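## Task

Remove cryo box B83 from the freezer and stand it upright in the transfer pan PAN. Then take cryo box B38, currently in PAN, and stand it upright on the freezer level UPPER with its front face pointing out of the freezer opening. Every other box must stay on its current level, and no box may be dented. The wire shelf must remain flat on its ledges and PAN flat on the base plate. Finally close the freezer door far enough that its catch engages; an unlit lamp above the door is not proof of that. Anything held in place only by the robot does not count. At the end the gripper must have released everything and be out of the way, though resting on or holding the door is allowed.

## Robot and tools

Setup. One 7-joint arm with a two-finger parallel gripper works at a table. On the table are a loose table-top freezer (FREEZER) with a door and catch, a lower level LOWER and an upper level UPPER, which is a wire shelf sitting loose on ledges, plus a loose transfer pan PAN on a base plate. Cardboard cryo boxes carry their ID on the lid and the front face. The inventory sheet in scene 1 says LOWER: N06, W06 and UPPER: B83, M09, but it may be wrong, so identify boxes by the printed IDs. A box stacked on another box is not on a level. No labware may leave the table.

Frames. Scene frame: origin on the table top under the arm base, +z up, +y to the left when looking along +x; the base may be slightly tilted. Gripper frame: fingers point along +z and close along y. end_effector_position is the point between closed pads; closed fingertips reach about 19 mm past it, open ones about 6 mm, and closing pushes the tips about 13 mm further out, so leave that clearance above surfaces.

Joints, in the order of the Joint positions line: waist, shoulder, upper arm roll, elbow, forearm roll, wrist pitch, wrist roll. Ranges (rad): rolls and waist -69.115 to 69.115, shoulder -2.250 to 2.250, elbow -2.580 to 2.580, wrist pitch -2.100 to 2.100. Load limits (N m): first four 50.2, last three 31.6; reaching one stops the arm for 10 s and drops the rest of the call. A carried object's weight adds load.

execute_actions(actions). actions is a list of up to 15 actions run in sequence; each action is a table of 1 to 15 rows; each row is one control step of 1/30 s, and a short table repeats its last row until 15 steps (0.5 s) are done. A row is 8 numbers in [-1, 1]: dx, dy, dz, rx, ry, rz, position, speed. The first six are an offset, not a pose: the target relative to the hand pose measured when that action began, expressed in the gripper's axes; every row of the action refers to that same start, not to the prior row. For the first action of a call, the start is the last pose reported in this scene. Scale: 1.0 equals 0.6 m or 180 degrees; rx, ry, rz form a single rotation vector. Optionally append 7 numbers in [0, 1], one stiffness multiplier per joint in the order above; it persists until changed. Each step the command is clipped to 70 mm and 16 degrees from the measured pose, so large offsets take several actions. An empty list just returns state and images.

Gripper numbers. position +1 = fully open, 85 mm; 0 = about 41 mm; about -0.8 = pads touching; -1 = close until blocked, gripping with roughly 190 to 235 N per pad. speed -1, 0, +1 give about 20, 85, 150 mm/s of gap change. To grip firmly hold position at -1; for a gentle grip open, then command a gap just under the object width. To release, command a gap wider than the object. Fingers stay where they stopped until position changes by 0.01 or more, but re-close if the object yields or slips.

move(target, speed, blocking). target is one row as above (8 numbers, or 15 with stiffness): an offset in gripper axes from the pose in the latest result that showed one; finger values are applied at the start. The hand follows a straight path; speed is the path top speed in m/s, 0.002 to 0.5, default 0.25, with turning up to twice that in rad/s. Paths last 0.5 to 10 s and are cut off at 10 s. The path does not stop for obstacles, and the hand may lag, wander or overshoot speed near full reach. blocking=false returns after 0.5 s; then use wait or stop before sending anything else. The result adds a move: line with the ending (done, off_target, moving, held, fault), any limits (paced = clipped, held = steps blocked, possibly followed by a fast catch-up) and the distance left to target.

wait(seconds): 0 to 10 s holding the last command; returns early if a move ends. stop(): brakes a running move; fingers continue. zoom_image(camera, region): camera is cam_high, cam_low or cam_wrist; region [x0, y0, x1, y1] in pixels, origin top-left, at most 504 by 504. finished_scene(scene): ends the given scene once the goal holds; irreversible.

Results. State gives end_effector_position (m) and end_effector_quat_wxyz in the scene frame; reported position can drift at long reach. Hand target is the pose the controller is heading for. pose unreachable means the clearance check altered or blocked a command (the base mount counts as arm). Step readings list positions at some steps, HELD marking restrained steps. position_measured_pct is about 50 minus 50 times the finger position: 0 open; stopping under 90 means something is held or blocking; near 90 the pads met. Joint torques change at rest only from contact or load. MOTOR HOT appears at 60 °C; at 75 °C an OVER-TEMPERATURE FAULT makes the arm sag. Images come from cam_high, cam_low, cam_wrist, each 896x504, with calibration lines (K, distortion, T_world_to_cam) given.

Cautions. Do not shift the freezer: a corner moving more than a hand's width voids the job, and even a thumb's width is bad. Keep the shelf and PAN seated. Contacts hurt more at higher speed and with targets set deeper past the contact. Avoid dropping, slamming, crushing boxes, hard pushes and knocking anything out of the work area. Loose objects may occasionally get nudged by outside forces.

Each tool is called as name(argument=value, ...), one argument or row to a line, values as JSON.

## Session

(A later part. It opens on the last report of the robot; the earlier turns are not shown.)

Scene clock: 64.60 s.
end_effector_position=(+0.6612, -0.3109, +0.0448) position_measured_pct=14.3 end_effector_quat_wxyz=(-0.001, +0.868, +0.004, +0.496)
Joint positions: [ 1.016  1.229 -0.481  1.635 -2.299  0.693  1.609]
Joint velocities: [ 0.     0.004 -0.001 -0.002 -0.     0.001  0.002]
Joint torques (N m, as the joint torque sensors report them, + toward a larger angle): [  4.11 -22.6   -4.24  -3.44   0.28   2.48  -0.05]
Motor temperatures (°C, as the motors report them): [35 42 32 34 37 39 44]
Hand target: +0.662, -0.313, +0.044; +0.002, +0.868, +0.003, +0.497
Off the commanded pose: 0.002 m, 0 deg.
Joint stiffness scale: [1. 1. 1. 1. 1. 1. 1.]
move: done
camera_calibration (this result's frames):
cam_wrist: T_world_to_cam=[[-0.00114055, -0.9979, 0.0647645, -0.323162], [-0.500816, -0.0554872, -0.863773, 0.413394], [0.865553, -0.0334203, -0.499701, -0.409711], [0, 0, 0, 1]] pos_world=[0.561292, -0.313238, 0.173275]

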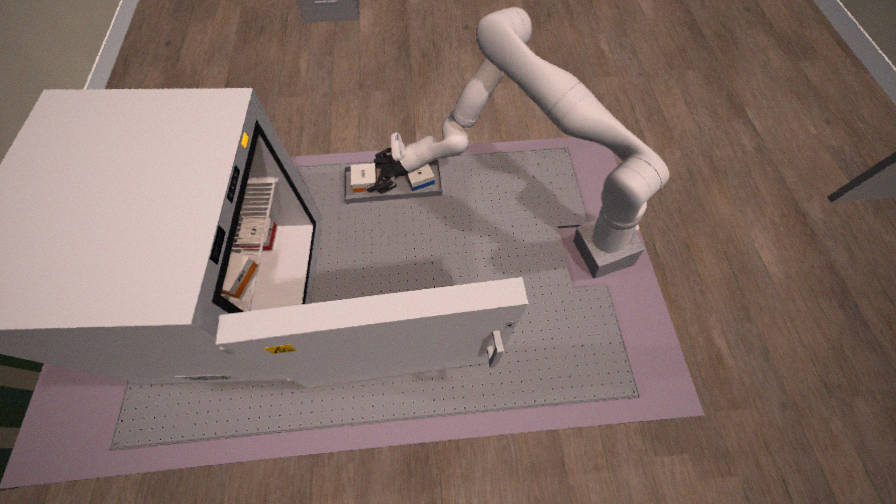

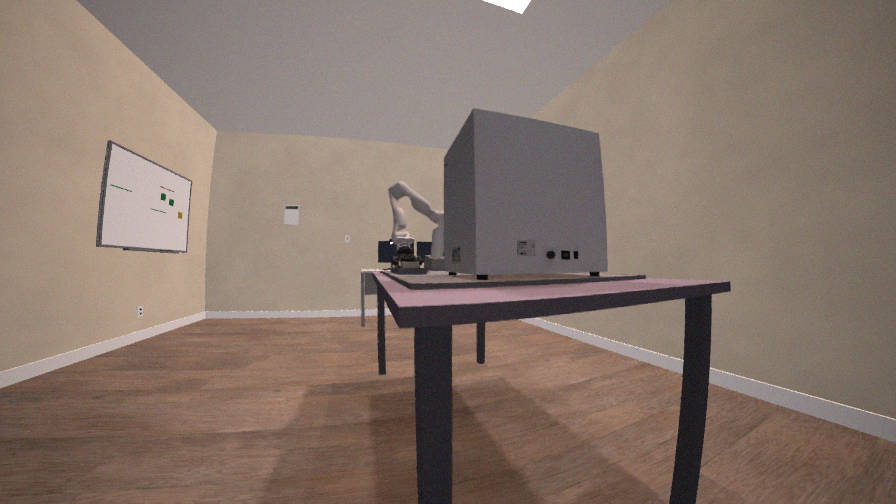

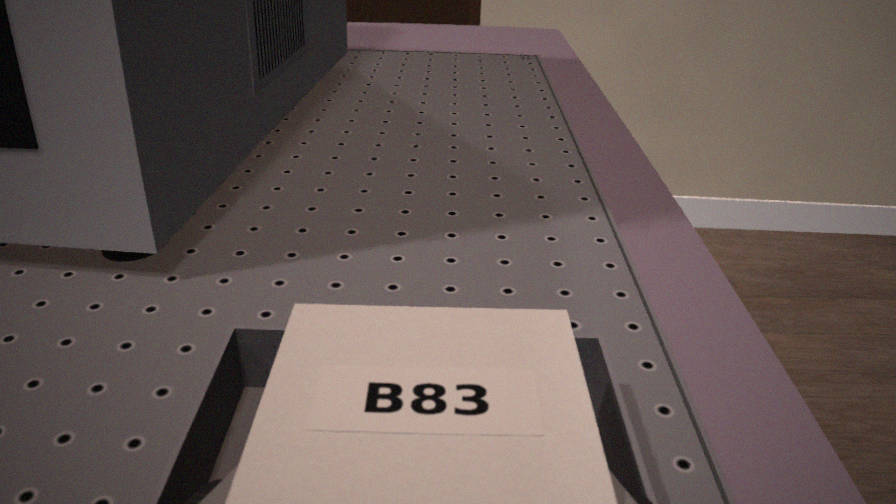

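move(
  target=[-0.007,-0.005,0.004,0,0,0,0.7,-1],
  speed=0.02,
)

move(
  target=[0,0,0,0,0,0,0.95,-1],
)

move(
  target=[0.095,0,-0.055,0,0,0,0.95,0],
  speed=0.1,
)

move(
  target=[-0.225,0.04,-0.39,0.062,0,-0.036,1,0],
)

Scene clock: 65.43 s.
end_effector_position=(+0.6616, -0.3088, +0.0426) position_measured_pct=14.3 end_effector_quat_wxyz=(-0.001, +0.868, +0.005, +0.496)
Joint positions: [ 1.013  1.234 -0.481  1.635 -2.303  0.696  1.616]
Joint velocities: [-0.     0.001  0.    -0.     0.     0.002  0.002]
Joint torques (N m, as the joint torque sensors report them, + toward a larger angle): [  3.31 -21.05  -4.03  -3.42   0.27   2.    -0.14]
Motor temperatures (°C, as the motors report them): [35 42 32 34 37 39 44]
Hand target: +0.661, -0.308, +0.040; -0.001, +0.868, +0.004, +0.496
Off the commanded pose: 0.003 m, 0 deg.
Joint stiffness scale: [1. 1. 1. 1. 1. 1. 1.]
move: done
camera_calibration (this result's frames):
cam_wrist: T_world_to_cam=[[0.000557596, -0.997892, 0.0649, -0.322057], [-0.500379, -0.0564693, -0.863963, 0.411191], [0.865806, -0.0319929, -0.499356, -0.410821], [0, 0, 0, 1]] pos_world=[0.561622, -0.311302, 0.171009]

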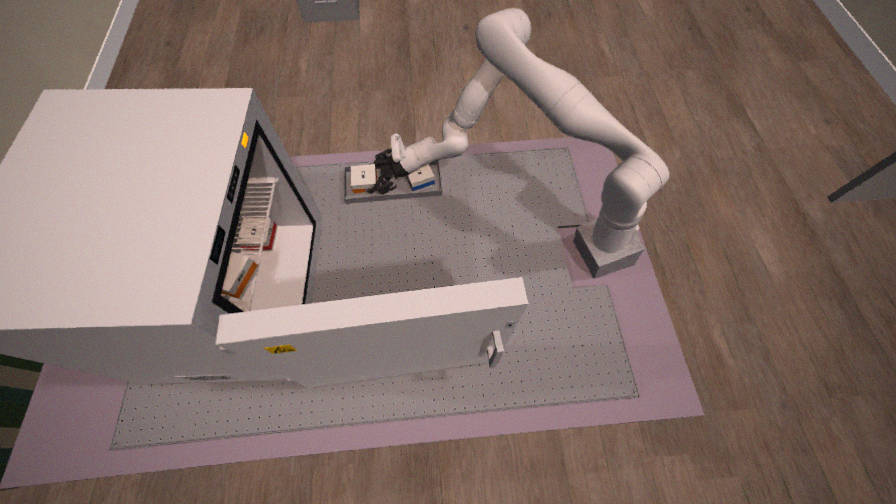

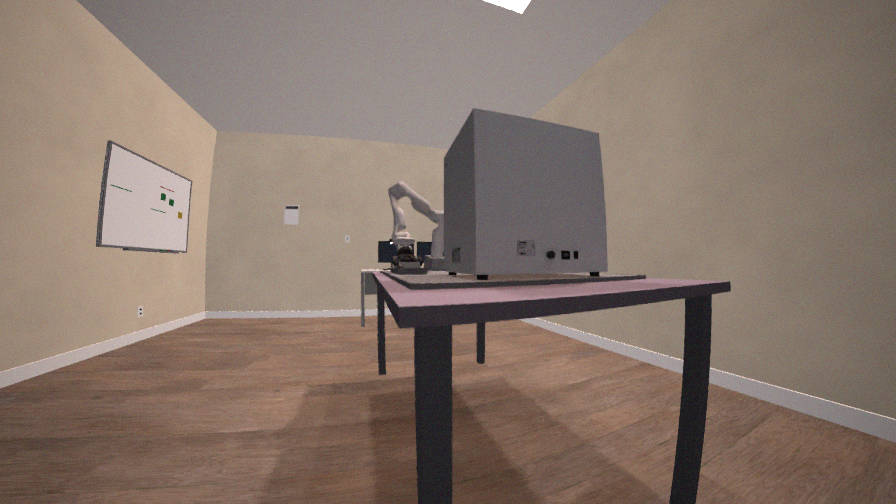

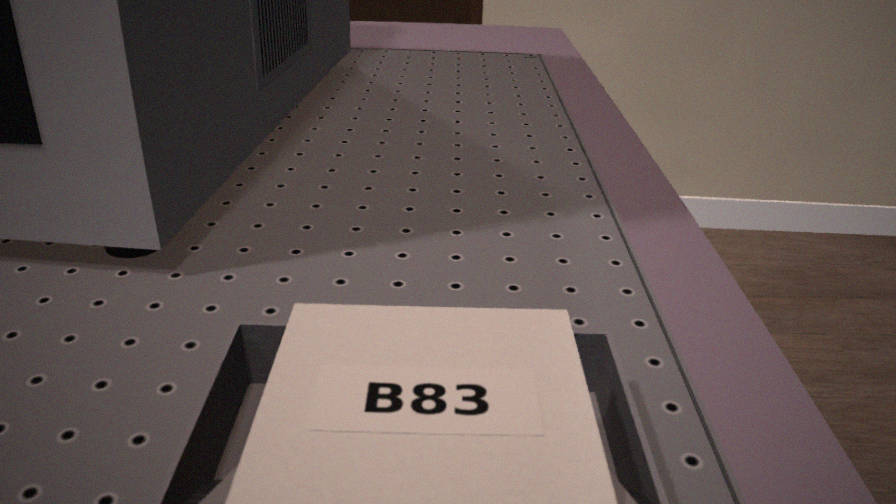

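Scene clock: 66.30 s.
end_effector_position=(+0.6616, -0.3088, +0.0426) position_measured_pct=2.4 end_effector_quat_wxyz=(-0.001, +0.868, +0.005, +0.496)
Joint positions: [ 1.013  1.234 -0.481  1.635 -2.303  0.696  1.616]
Joint velocities: [ 0.     0.    -0.    -0.     0.    -0.    -0.002]
Joint torques (N m, as the joint torque sensors report them, + toward a larger angle): [  3.86 -21.91  -4.18  -3.3    0.32   2.31  -0.2 ]
Motor temperatures (°C, as the motors report them): [35 42 32 34 37 39 44]
Hand target: +0.662, -0.309, +0.043; -0.001, +0.868, +0.005, +0.496
Off the commanded pose: 0.000 m, 0 deg.
Joint stiffness scale: [1. 1. 1. 1. 1. 1. 1.]
move: done
camera_calibration (this result's frames):
cam_wrist: T_world_to_cam=[[0.000557486, -0.997891, 0.0649024, -0.322056], [-0.50037, -0.0564716, -0.863968, 0.411185], [0.865812, -0.0319936, -0.499346, -0.410826], [0, 0, 0, 1]] pos_world=[0.561622, -0.311301, 0.171008]

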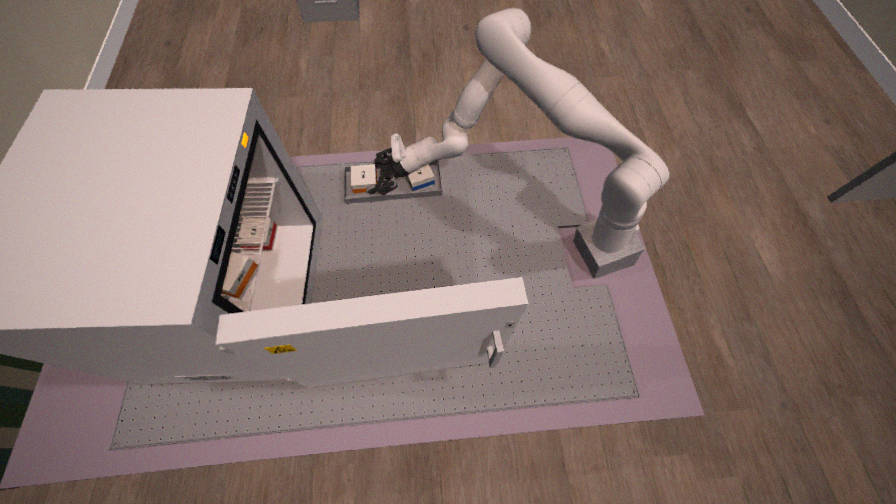

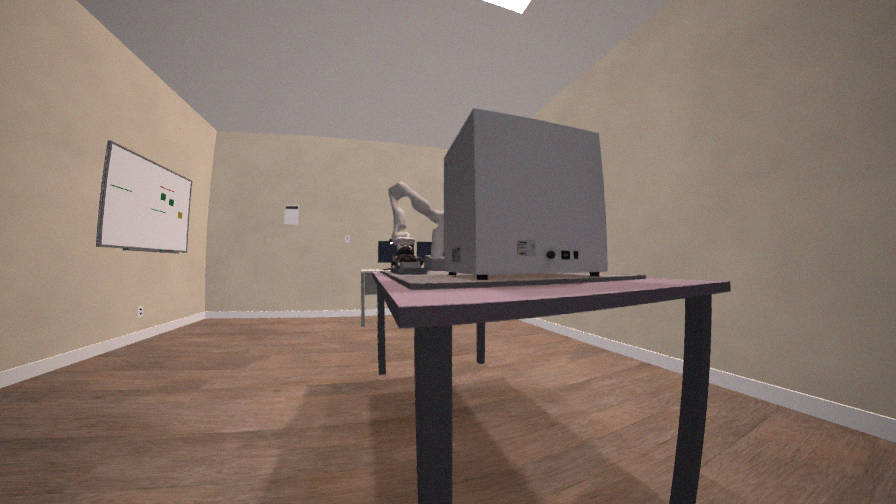

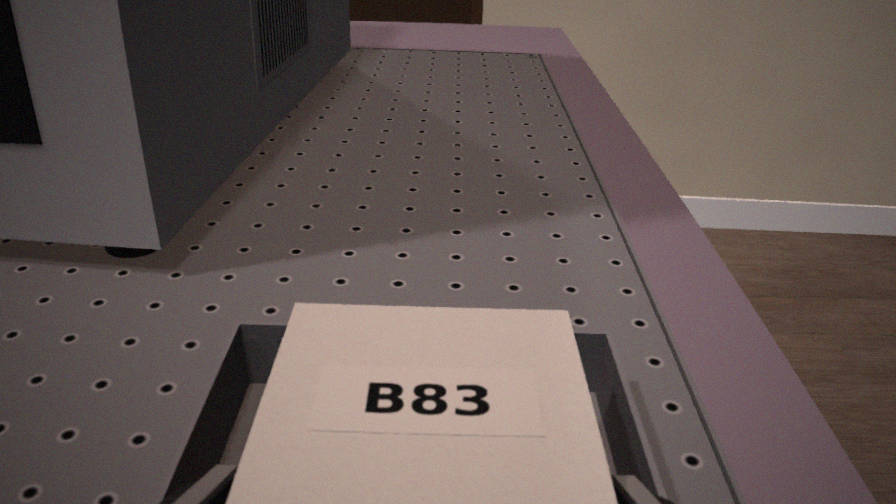

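Scene clock: 67.47 s.
end_effector_position=(+0.6628, -0.3109, +0.1080) position_measured_pct=2.4 end_effector_quat_wxyz=(+0.001, +0.867, +0.004, +0.498)
Joint positions: [ 1.049  1.09  -0.504  1.709 -2.29   0.651  1.545]
Joint velocities: [-0.    -0.003 -0.     0.001  0.002 -0.    -0.001]
Joint torques (N m, as the joint torque sensors report them, + toward a larger angle): [  3.95 -21.22  -4.06  -3.95   0.19   2.45  -0.13]
Motor temperatures (°C, as the motors report them): [35 42 32 34 37 39 44]
Hand target: +0.662, -0.309, +0.109; -0.001, +0.868, +0.005, +0.496
Off the commanded pose: 0.002 m, 0 deg.
Joint stiffness scale: [1. 1. 1. 1. 1. 1. 1.]
move: done
camera_calibration (this result's frames):
cam_wrist: T_world_to_cam=[[-0.0041743, -0.997665, 0.0681745, -0.325519], [-0.496999, -0.057089, -0.865871, 0.465958], [0.867741, -0.0374971, -0.4956, -0.38271], [0, 0, 0, 1]] pos_world=[0.562315, -0.312508, 0.23598]

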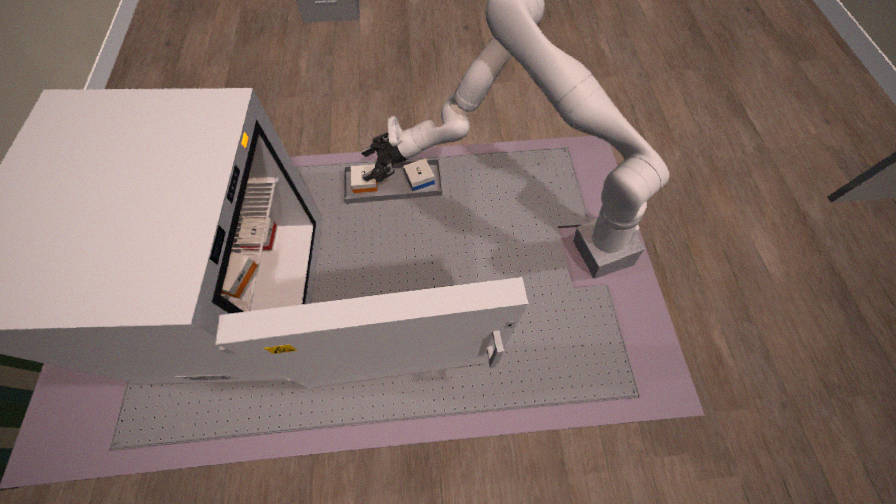

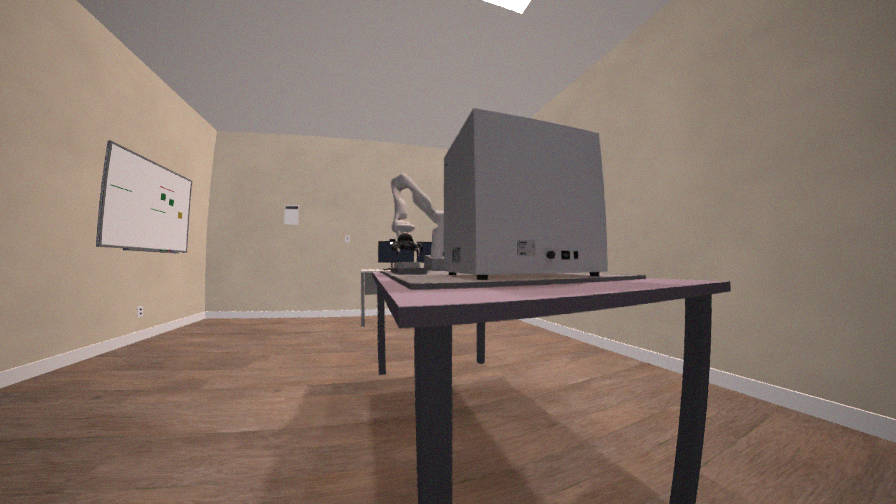

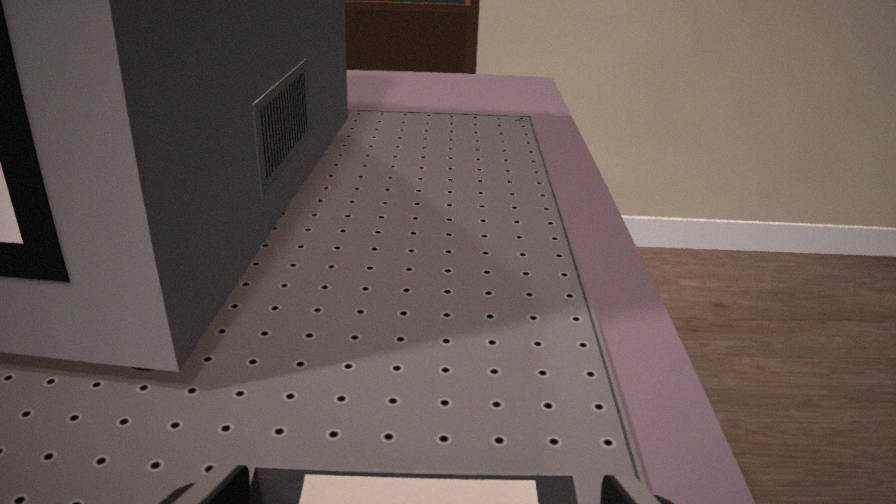

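Scene clock: 69.13 s.
end_effector_position=(+0.3942, -0.3361, +0.1088) position_measured_pct=0.0 end_effector_quat_wxyz=(-0.053, +0.862, +0.103, +0.493)
Joint positions: [ 1.509  1.128 -0.272  1.899 -1.492  0.998  1.425]
Joint velocities: [ 0.007  0.001  0.    -0.     0.001  0.    -0.001]
Joint torques (N m, as the joint torque sensors report them, + toward a larger angle): [  3.91 -18.45  -2.42  -1.32   0.01   2.34  -0.2 ]
Motor temperatures (°C, as the motors report them): [35 42 32 34 37 39 44]
Hand target: +0.392, -0.336, +0.108; -0.055, +0.862, +0.101, +0.494
Off the commanded pose: 0.002 m, 0 deg.
Joint stiffness scale: [1. 1. 1. 1. 1. 1. 1.]
move: done
camera_calibration (this result's frames):
cam_wrist: T_world_to_cam=[[0.21914, -0.973009, 0.0723298, -0.432074], [-0.474803, -0.171109, -0.863298, 0.284328], [0.852373, 0.154841, -0.499485, -0.0789947], [0, 0, 0, 1]] pos_world=[0.297017, -0.359529, 0.237255]

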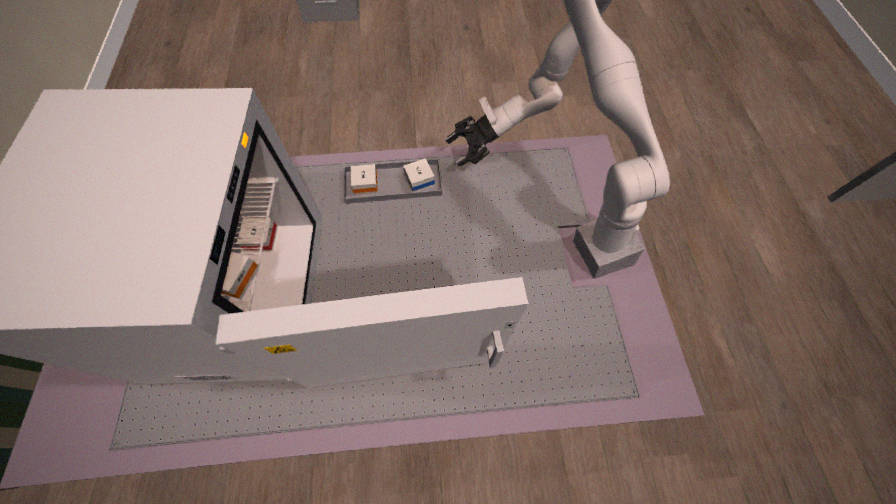

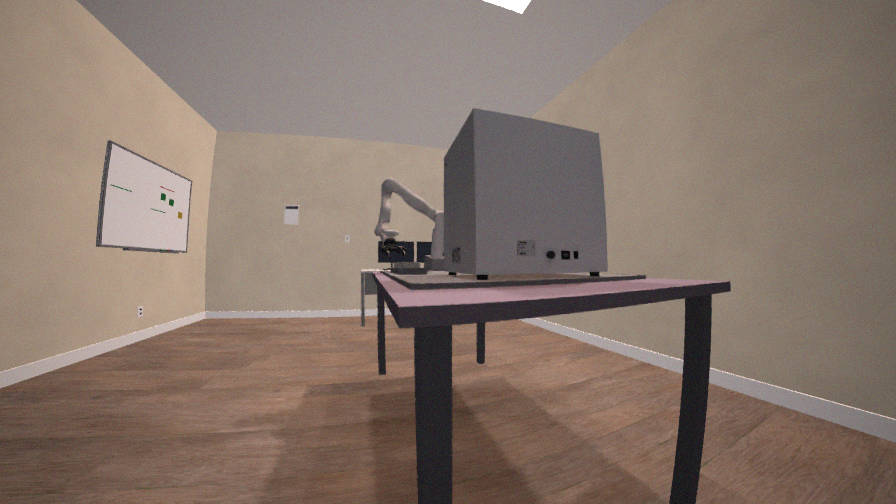

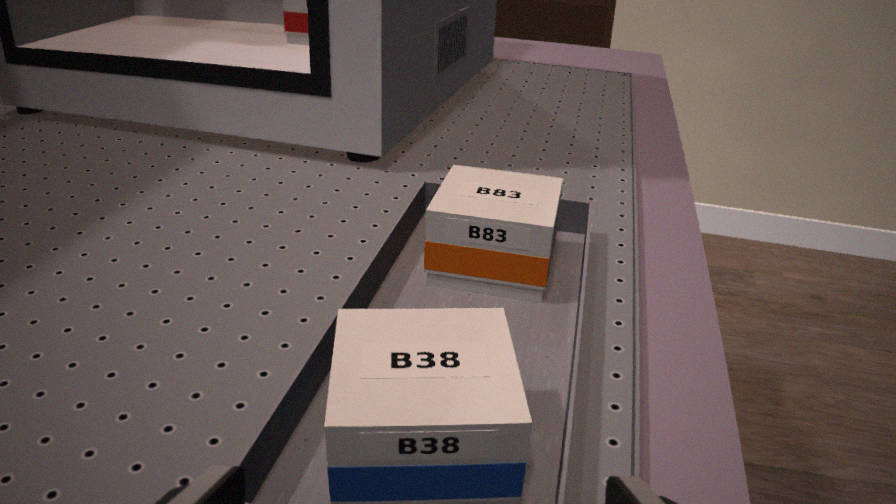

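move(
  target=[-0.004,0,0.13,0.017,0,-0.006,1,0],
  speed=0.08,
)

Scene clock: 70.67 s.
end_effector_position=(+0.4570, -0.3202, +0.0690) position_measured_pct=0.0 end_effector_quat_wxyz=(-0.071, +0.859, +0.129, +0.491)
Joint positions: [ 1.369  1.206 -0.308  1.79  -1.546  0.948  1.416]
Joint velocities: [-0.006 -0.     0.    -0.001 -0.002  0.    -0.001]
Joint torques (N m, as the joint torque sensors report them, + toward a larger angle): [  4.3  -19.19  -2.77  -1.29   0.03   2.18  -0.37]
Motor temperatures (°C, as the motors report them): [35 42 32 34 37 39 44]
Hand target: +0.459, -0.321, +0.067; -0.071, +0.860, +0.124, +0.491
Off the commanded pose: 0.003 m, 1 deg.
Joint stiffness scale: [1. 1. 1. 1. 1. 1. 1.]
move: done
camera_calibration (this result's frames):
cam_wrist: T_world_to_cam=[[0.280859, -0.957349, 0.0678303, -0.450356], [-0.463465, -0.197176, -0.863899, 0.269066], [0.840428, 0.211197, -0.499077, -0.131384], [0, 0, 0, 1]] pos_world=[0.361608, -0.350347, 0.197423]

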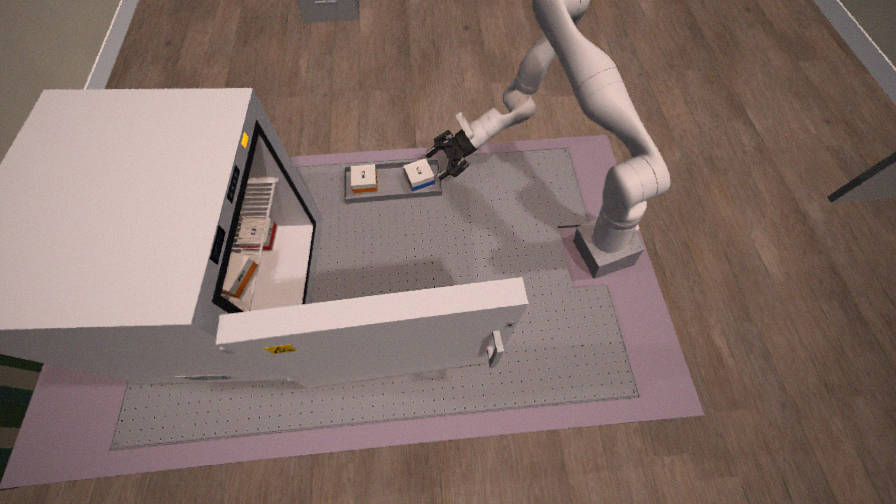

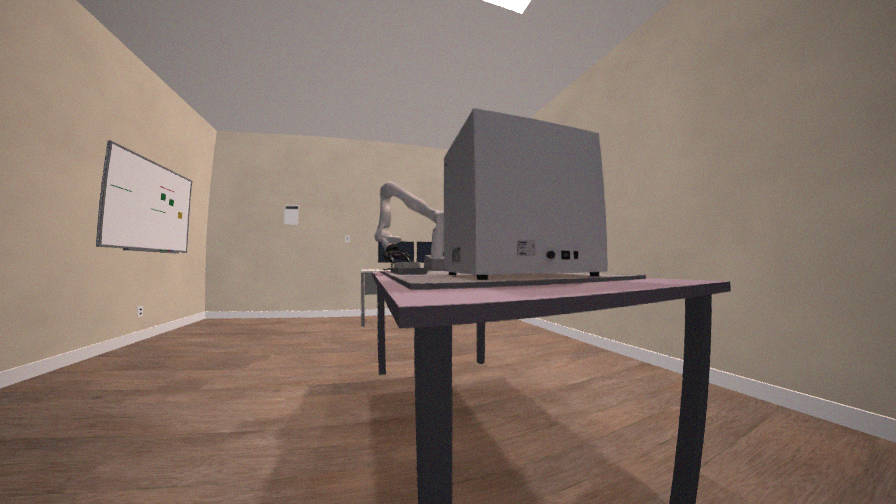

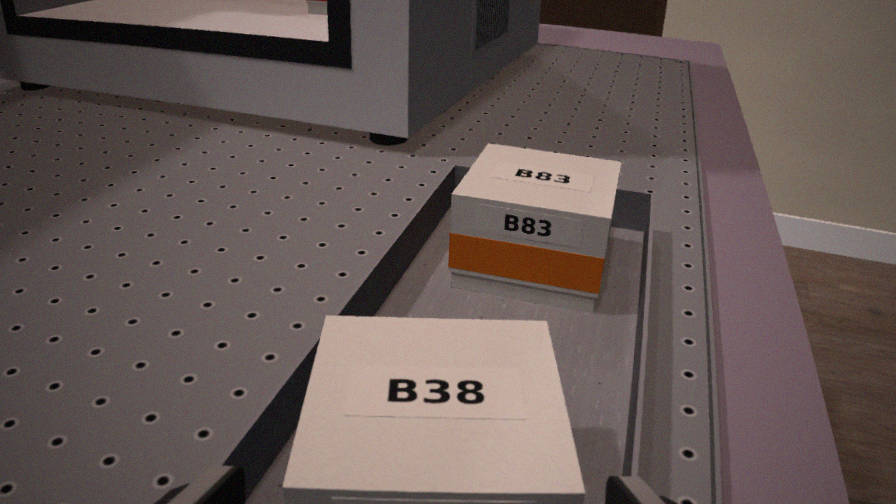

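move(
  target=[0,0.004,0.07,0,0,0,1,0],
  speed=0.03,
)

move(
  target=[0,0,0,0,0,0,0.7,-1],
)

move(
  target=[0.15,0,-0.087,-0.081,0,0.05,0.7,-1],
  speed=0.1,
)

move(
  target=[0.485,-0.485,0.105,0,0,0,0.7,-1],
  speed=0.2,
)

Scene clock: 72.60 s.
end_effector_position=(+0.4906, -0.3111, +0.0495) position_measured_pct=0.0 end_effector_quat_wxyz=(-0.073, +0.858, +0.129, +0.491)
Joint positions: [ 1.288  1.241 -0.314  1.746 -1.617  0.928  1.425]
Joint velocities: [-0.006 -0.     0.001 -0.    -0.001 -0.    -0.001]
Joint torques (N m, as the joint torque sensors report them, + toward a larger angle): [  4.01 -19.85  -2.98  -1.32   0.11   2.38  -0.18]
Motor temperatures (°C, as the motors report them): [35 42 32 34 37 39 44]
Hand target: +0.492, -0.312, +0.048; -0.071, +0.859, +0.129, +0.491
Off the commanded pose: 0.003 m, 0 deg.
Joint stiffness scale: [1. 1. 1. 1. 1. 1. 1.]
move: done
camera_calibration (this result's frames):
cam_wrist: T_world_to_cam=[[0.283063, -0.956986, 0.0636578, -0.450522], [-0.463428, -0.194582, -0.864507, 0.270404], [0.839708, 0.215209, -0.498574, -0.169779], [0, 0, 0, 1]] pos_world=[0.395404, -0.34199, 0.177798]

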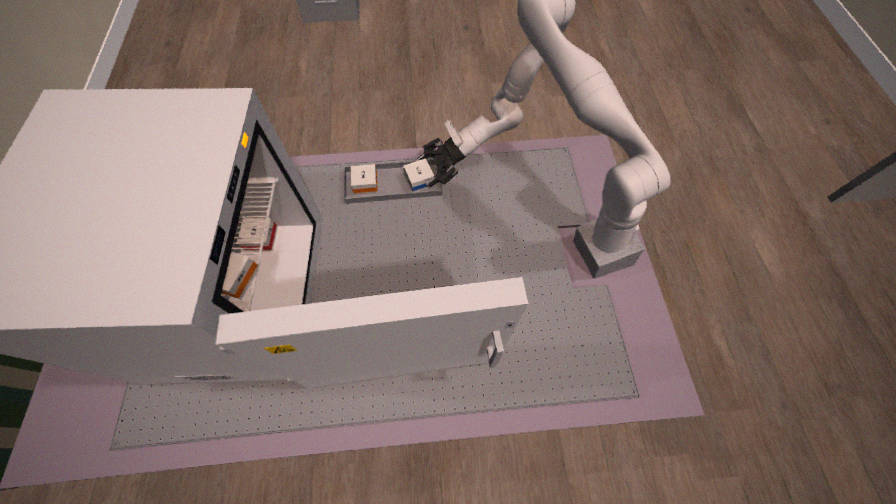

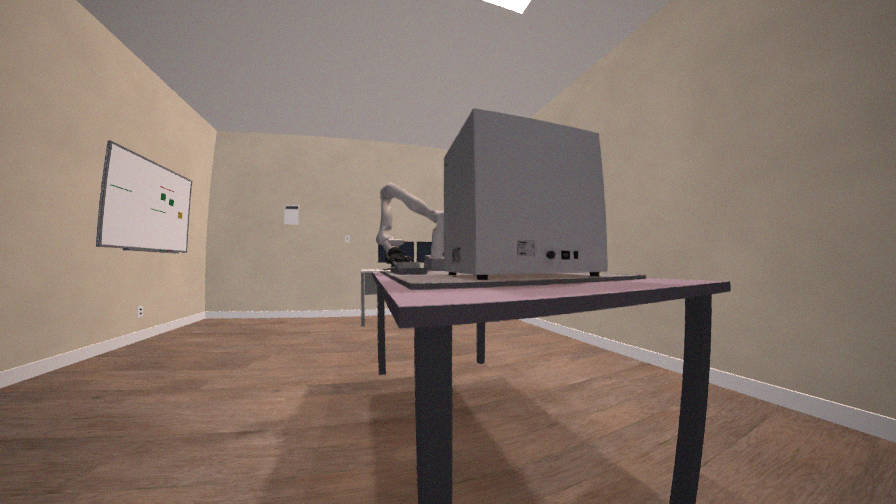

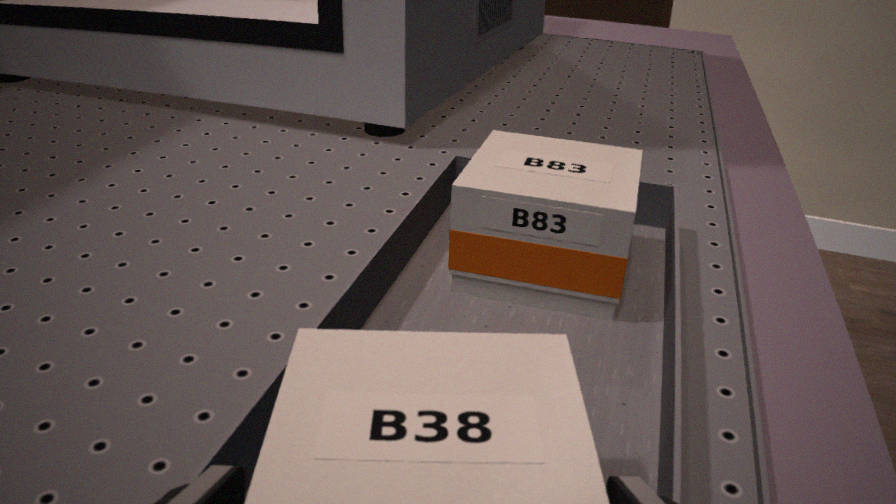

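Scene clock: 73.53 s.
end_effector_position=(+0.4907, -0.3111, +0.0495) position_measured_pct=14.3 end_effector_quat_wxyz=(-0.073, +0.858, +0.129, +0.491)
Joint positions: [ 1.288  1.241 -0.314  1.746 -1.617  0.928  1.425]
Joint velocities: [-0.     0.     0.     0.001  0.    -0.001 -0.   ]
Joint torques (N m, as the joint torque sensors report them, + toward a larger angle): [  3.2  -18.6   -3.13  -1.57  -0.07   1.83  -0.18]
Motor temperatures (°C, as the motors report them): [35 42 32 34 37 39 44]
Hand target: +0.491, -0.311, +0.050; -0.073, +0.858, +0.129, +0.491
Off the commanded pose: 0.000 m, 0 deg.
Joint stiffness scale: [1. 1. 1. 1. 1. 1. 1.]
move: done
camera_calibration (this result's frames):
cam_wrist: T_world_to_cam=[[0.283103, -0.956975, 0.0636457, -0.450519], [-0.463421, -0.194591, -0.864509, 0.270407], [0.839698, 0.215251, -0.498572, -0.169786], [0, 0, 0, 1]] pos_world=[0.395425, -0.341971, 0.177793]

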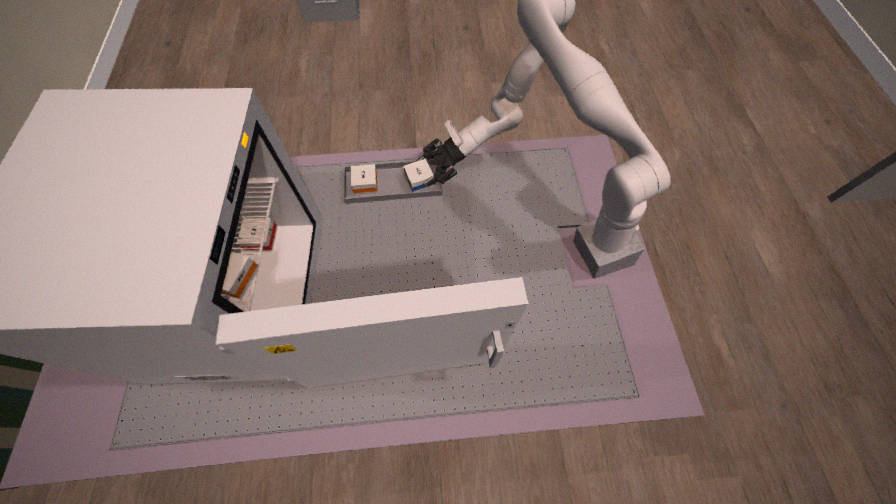

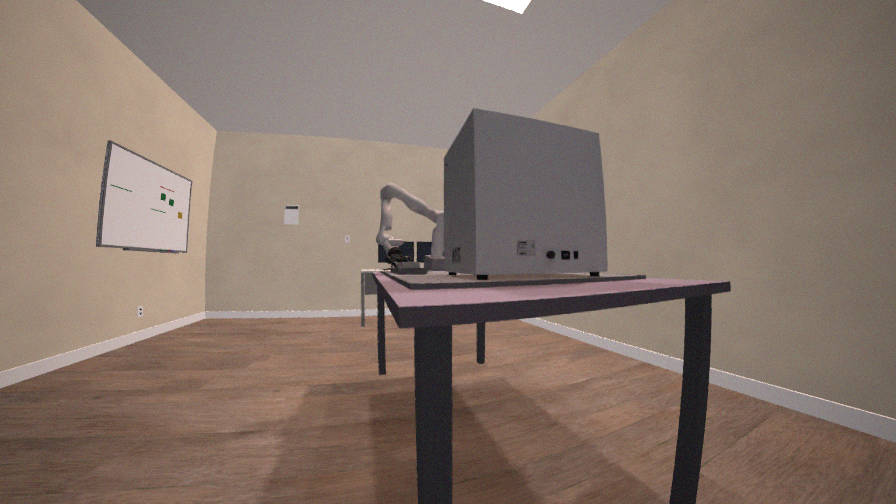

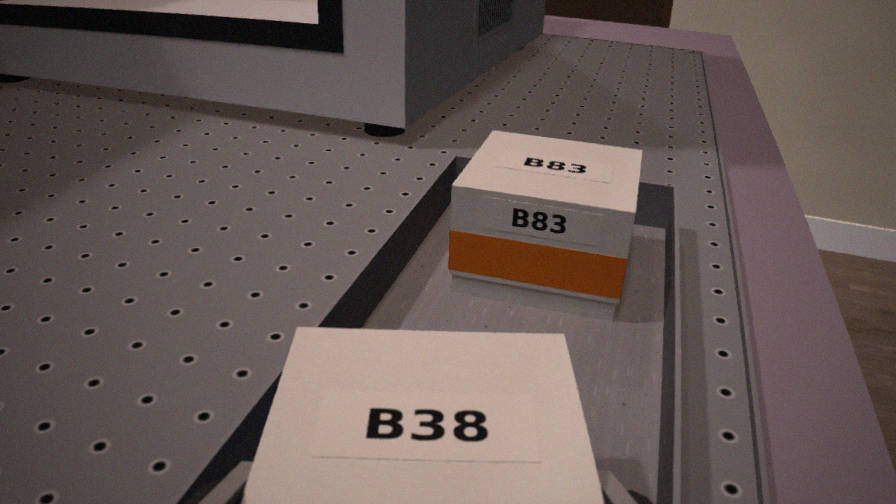

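Scene clock: 75.50 s.
end_effector_position=(+0.4883, -0.3123, +0.1505) position_measured_pct=14.3 end_effector_quat_wxyz=(-0.003, +0.870, -0.004, +0.493)
Joint positions: [ 1.308  0.96  -0.357  2.099 -2.077  0.919  1.555]
Joint velocities: [-0.001 -0.005  0.     0.001 -0.    -0.     0.001]
Joint torques (N m, as the joint torque sensors report them, + toward a larger angle): [  3.45 -17.59  -2.57  -1.84   0.19   2.45  -0.23]
Motor temperatures (°C, as the motors report them): [35 42 32 34 37 39 44]
Hand target: +0.491, -0.311, +0.154; -0.002, +0.868, -0.002, +0.497
Off the commanded pose: 0.005 m, 0 deg.
Joint stiffness scale: [1. 1. 1. 1. 1. 1. 1.]
move: off_target
camera_calibration (this result's frames):
cam_wrist: T_world_to_cam=[[-0.0122274, -0.998512, 0.0531392, -0.324657], [-0.50699, -0.0396148, -0.861041, 0.425528], [0.861865, -0.0374693, -0.505751, -0.20588], [0, 0, 0, 1]] pos_world=[0.389209, -0.315031, 0.279526]

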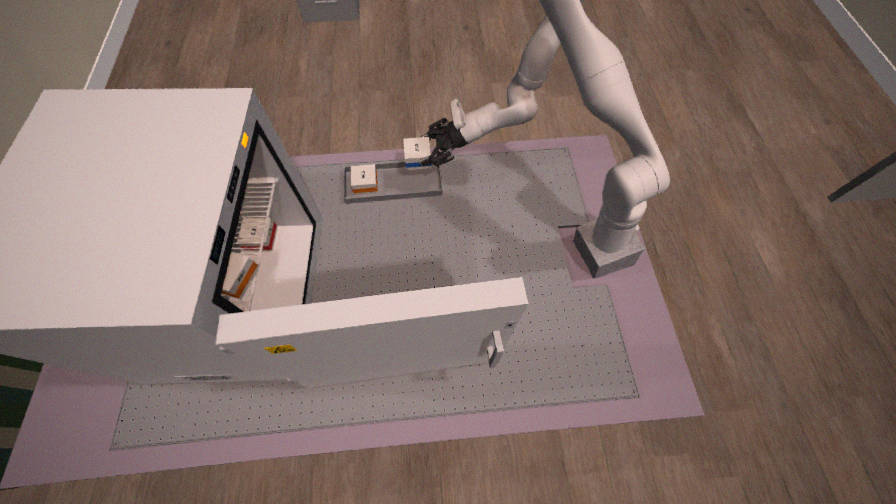

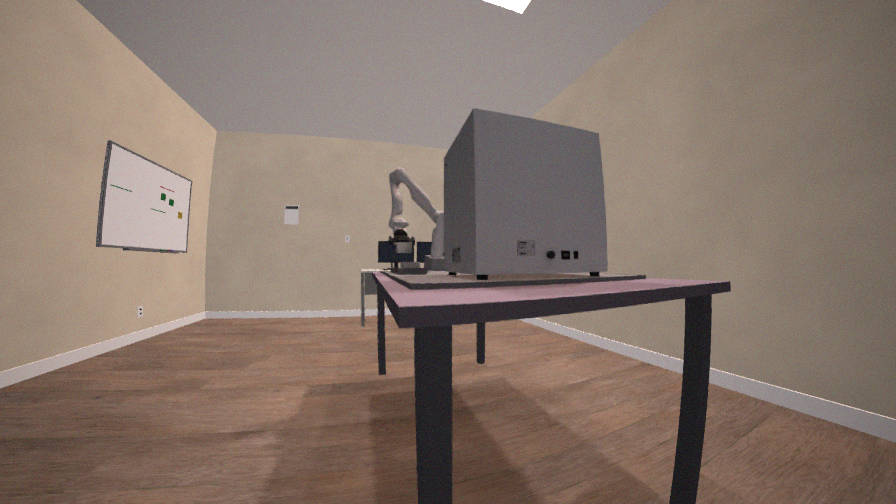

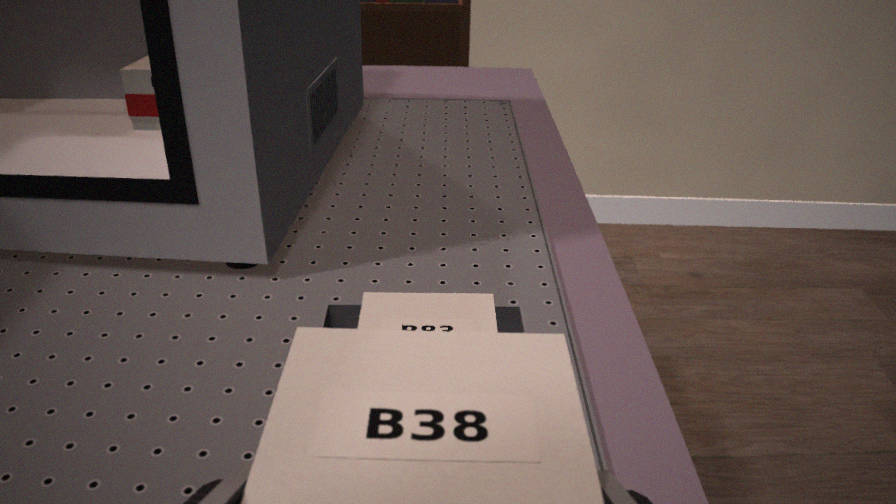

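Scene clock: 78.30 s.
end_effector_position=(+0.6924, -0.0224, +0.3706) position_measured_pct=14.3 end_effector_quat_wxyz=(-0.006, +0.869, -0.003, +0.494)
Joint positions: [ 0.565  0.272 -0.546  2.021 -3.244  0.346  1.738]
Joint velocities: [-0.011 -0.003  0.01  -0.002  0.    -0.001 -0.   ]
Joint torques (N m, as the joint torque sensors report them, + toward a larger angle): [  1.91 -15.64  -0.84  -8.54   0.43   2.49  -0.29]
Motor temperatures (°C, as the motors report them): [35 42 32 34 37 39 44]
Hand target: +0.693, -0.024, +0.372; -0.004, +0.870, -0.004, +0.494
Off the commanded pose: 0.002 m, 0 deg.
Joint stiffness scale: [1. 1. 1. 1. 1. 1. 1.]
move: done
camera_calibration (this result's frames):
cam_wrist: T_world_to_cam=[[-0.00964619, -0.998737, 0.0493062, -0.0447542], [-0.504665, -0.0377057, -0.862491, 0.728986], [0.863261, -0.0332029, -0.503664, -0.261211], [0, 0, 0, 1]] pos_world=[0.592956, -0.0258837, 0.499388]

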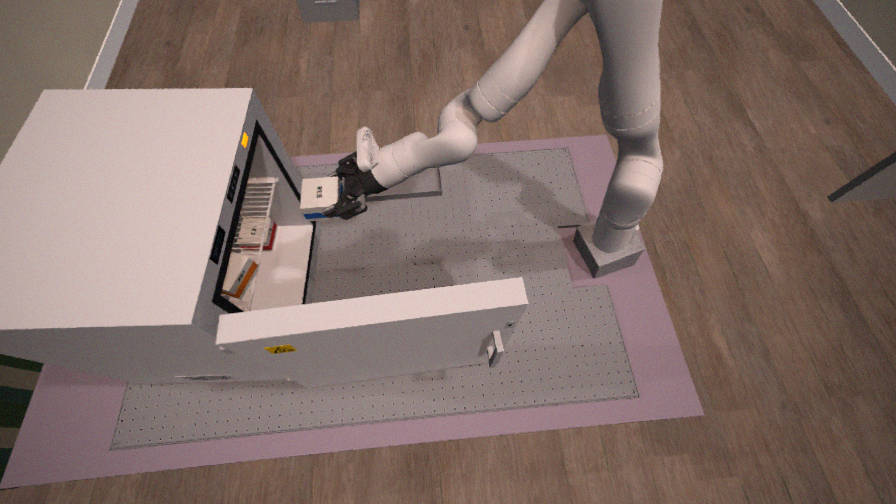

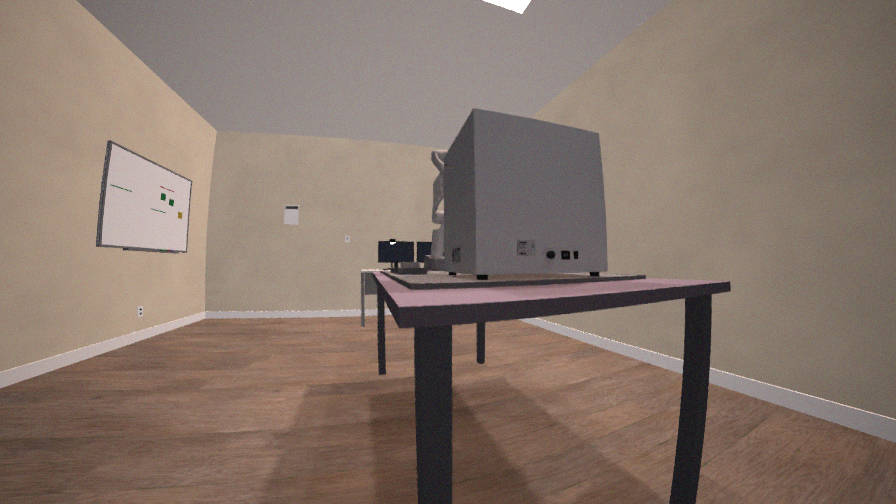

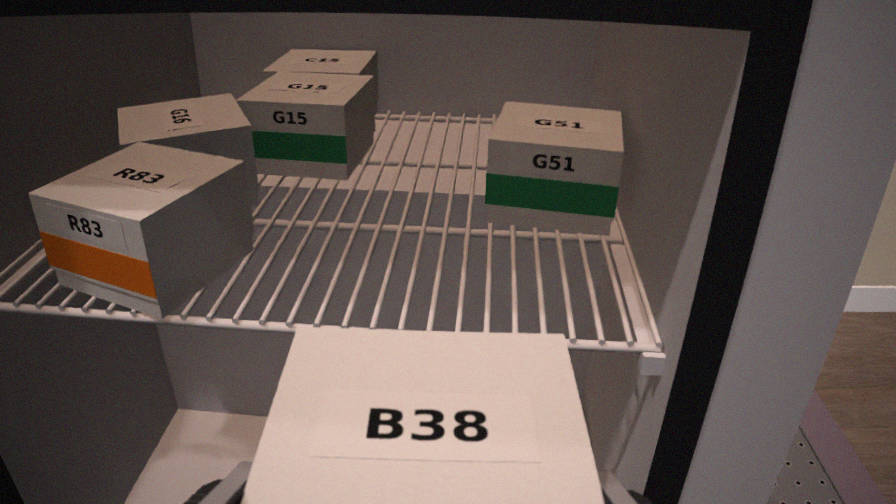

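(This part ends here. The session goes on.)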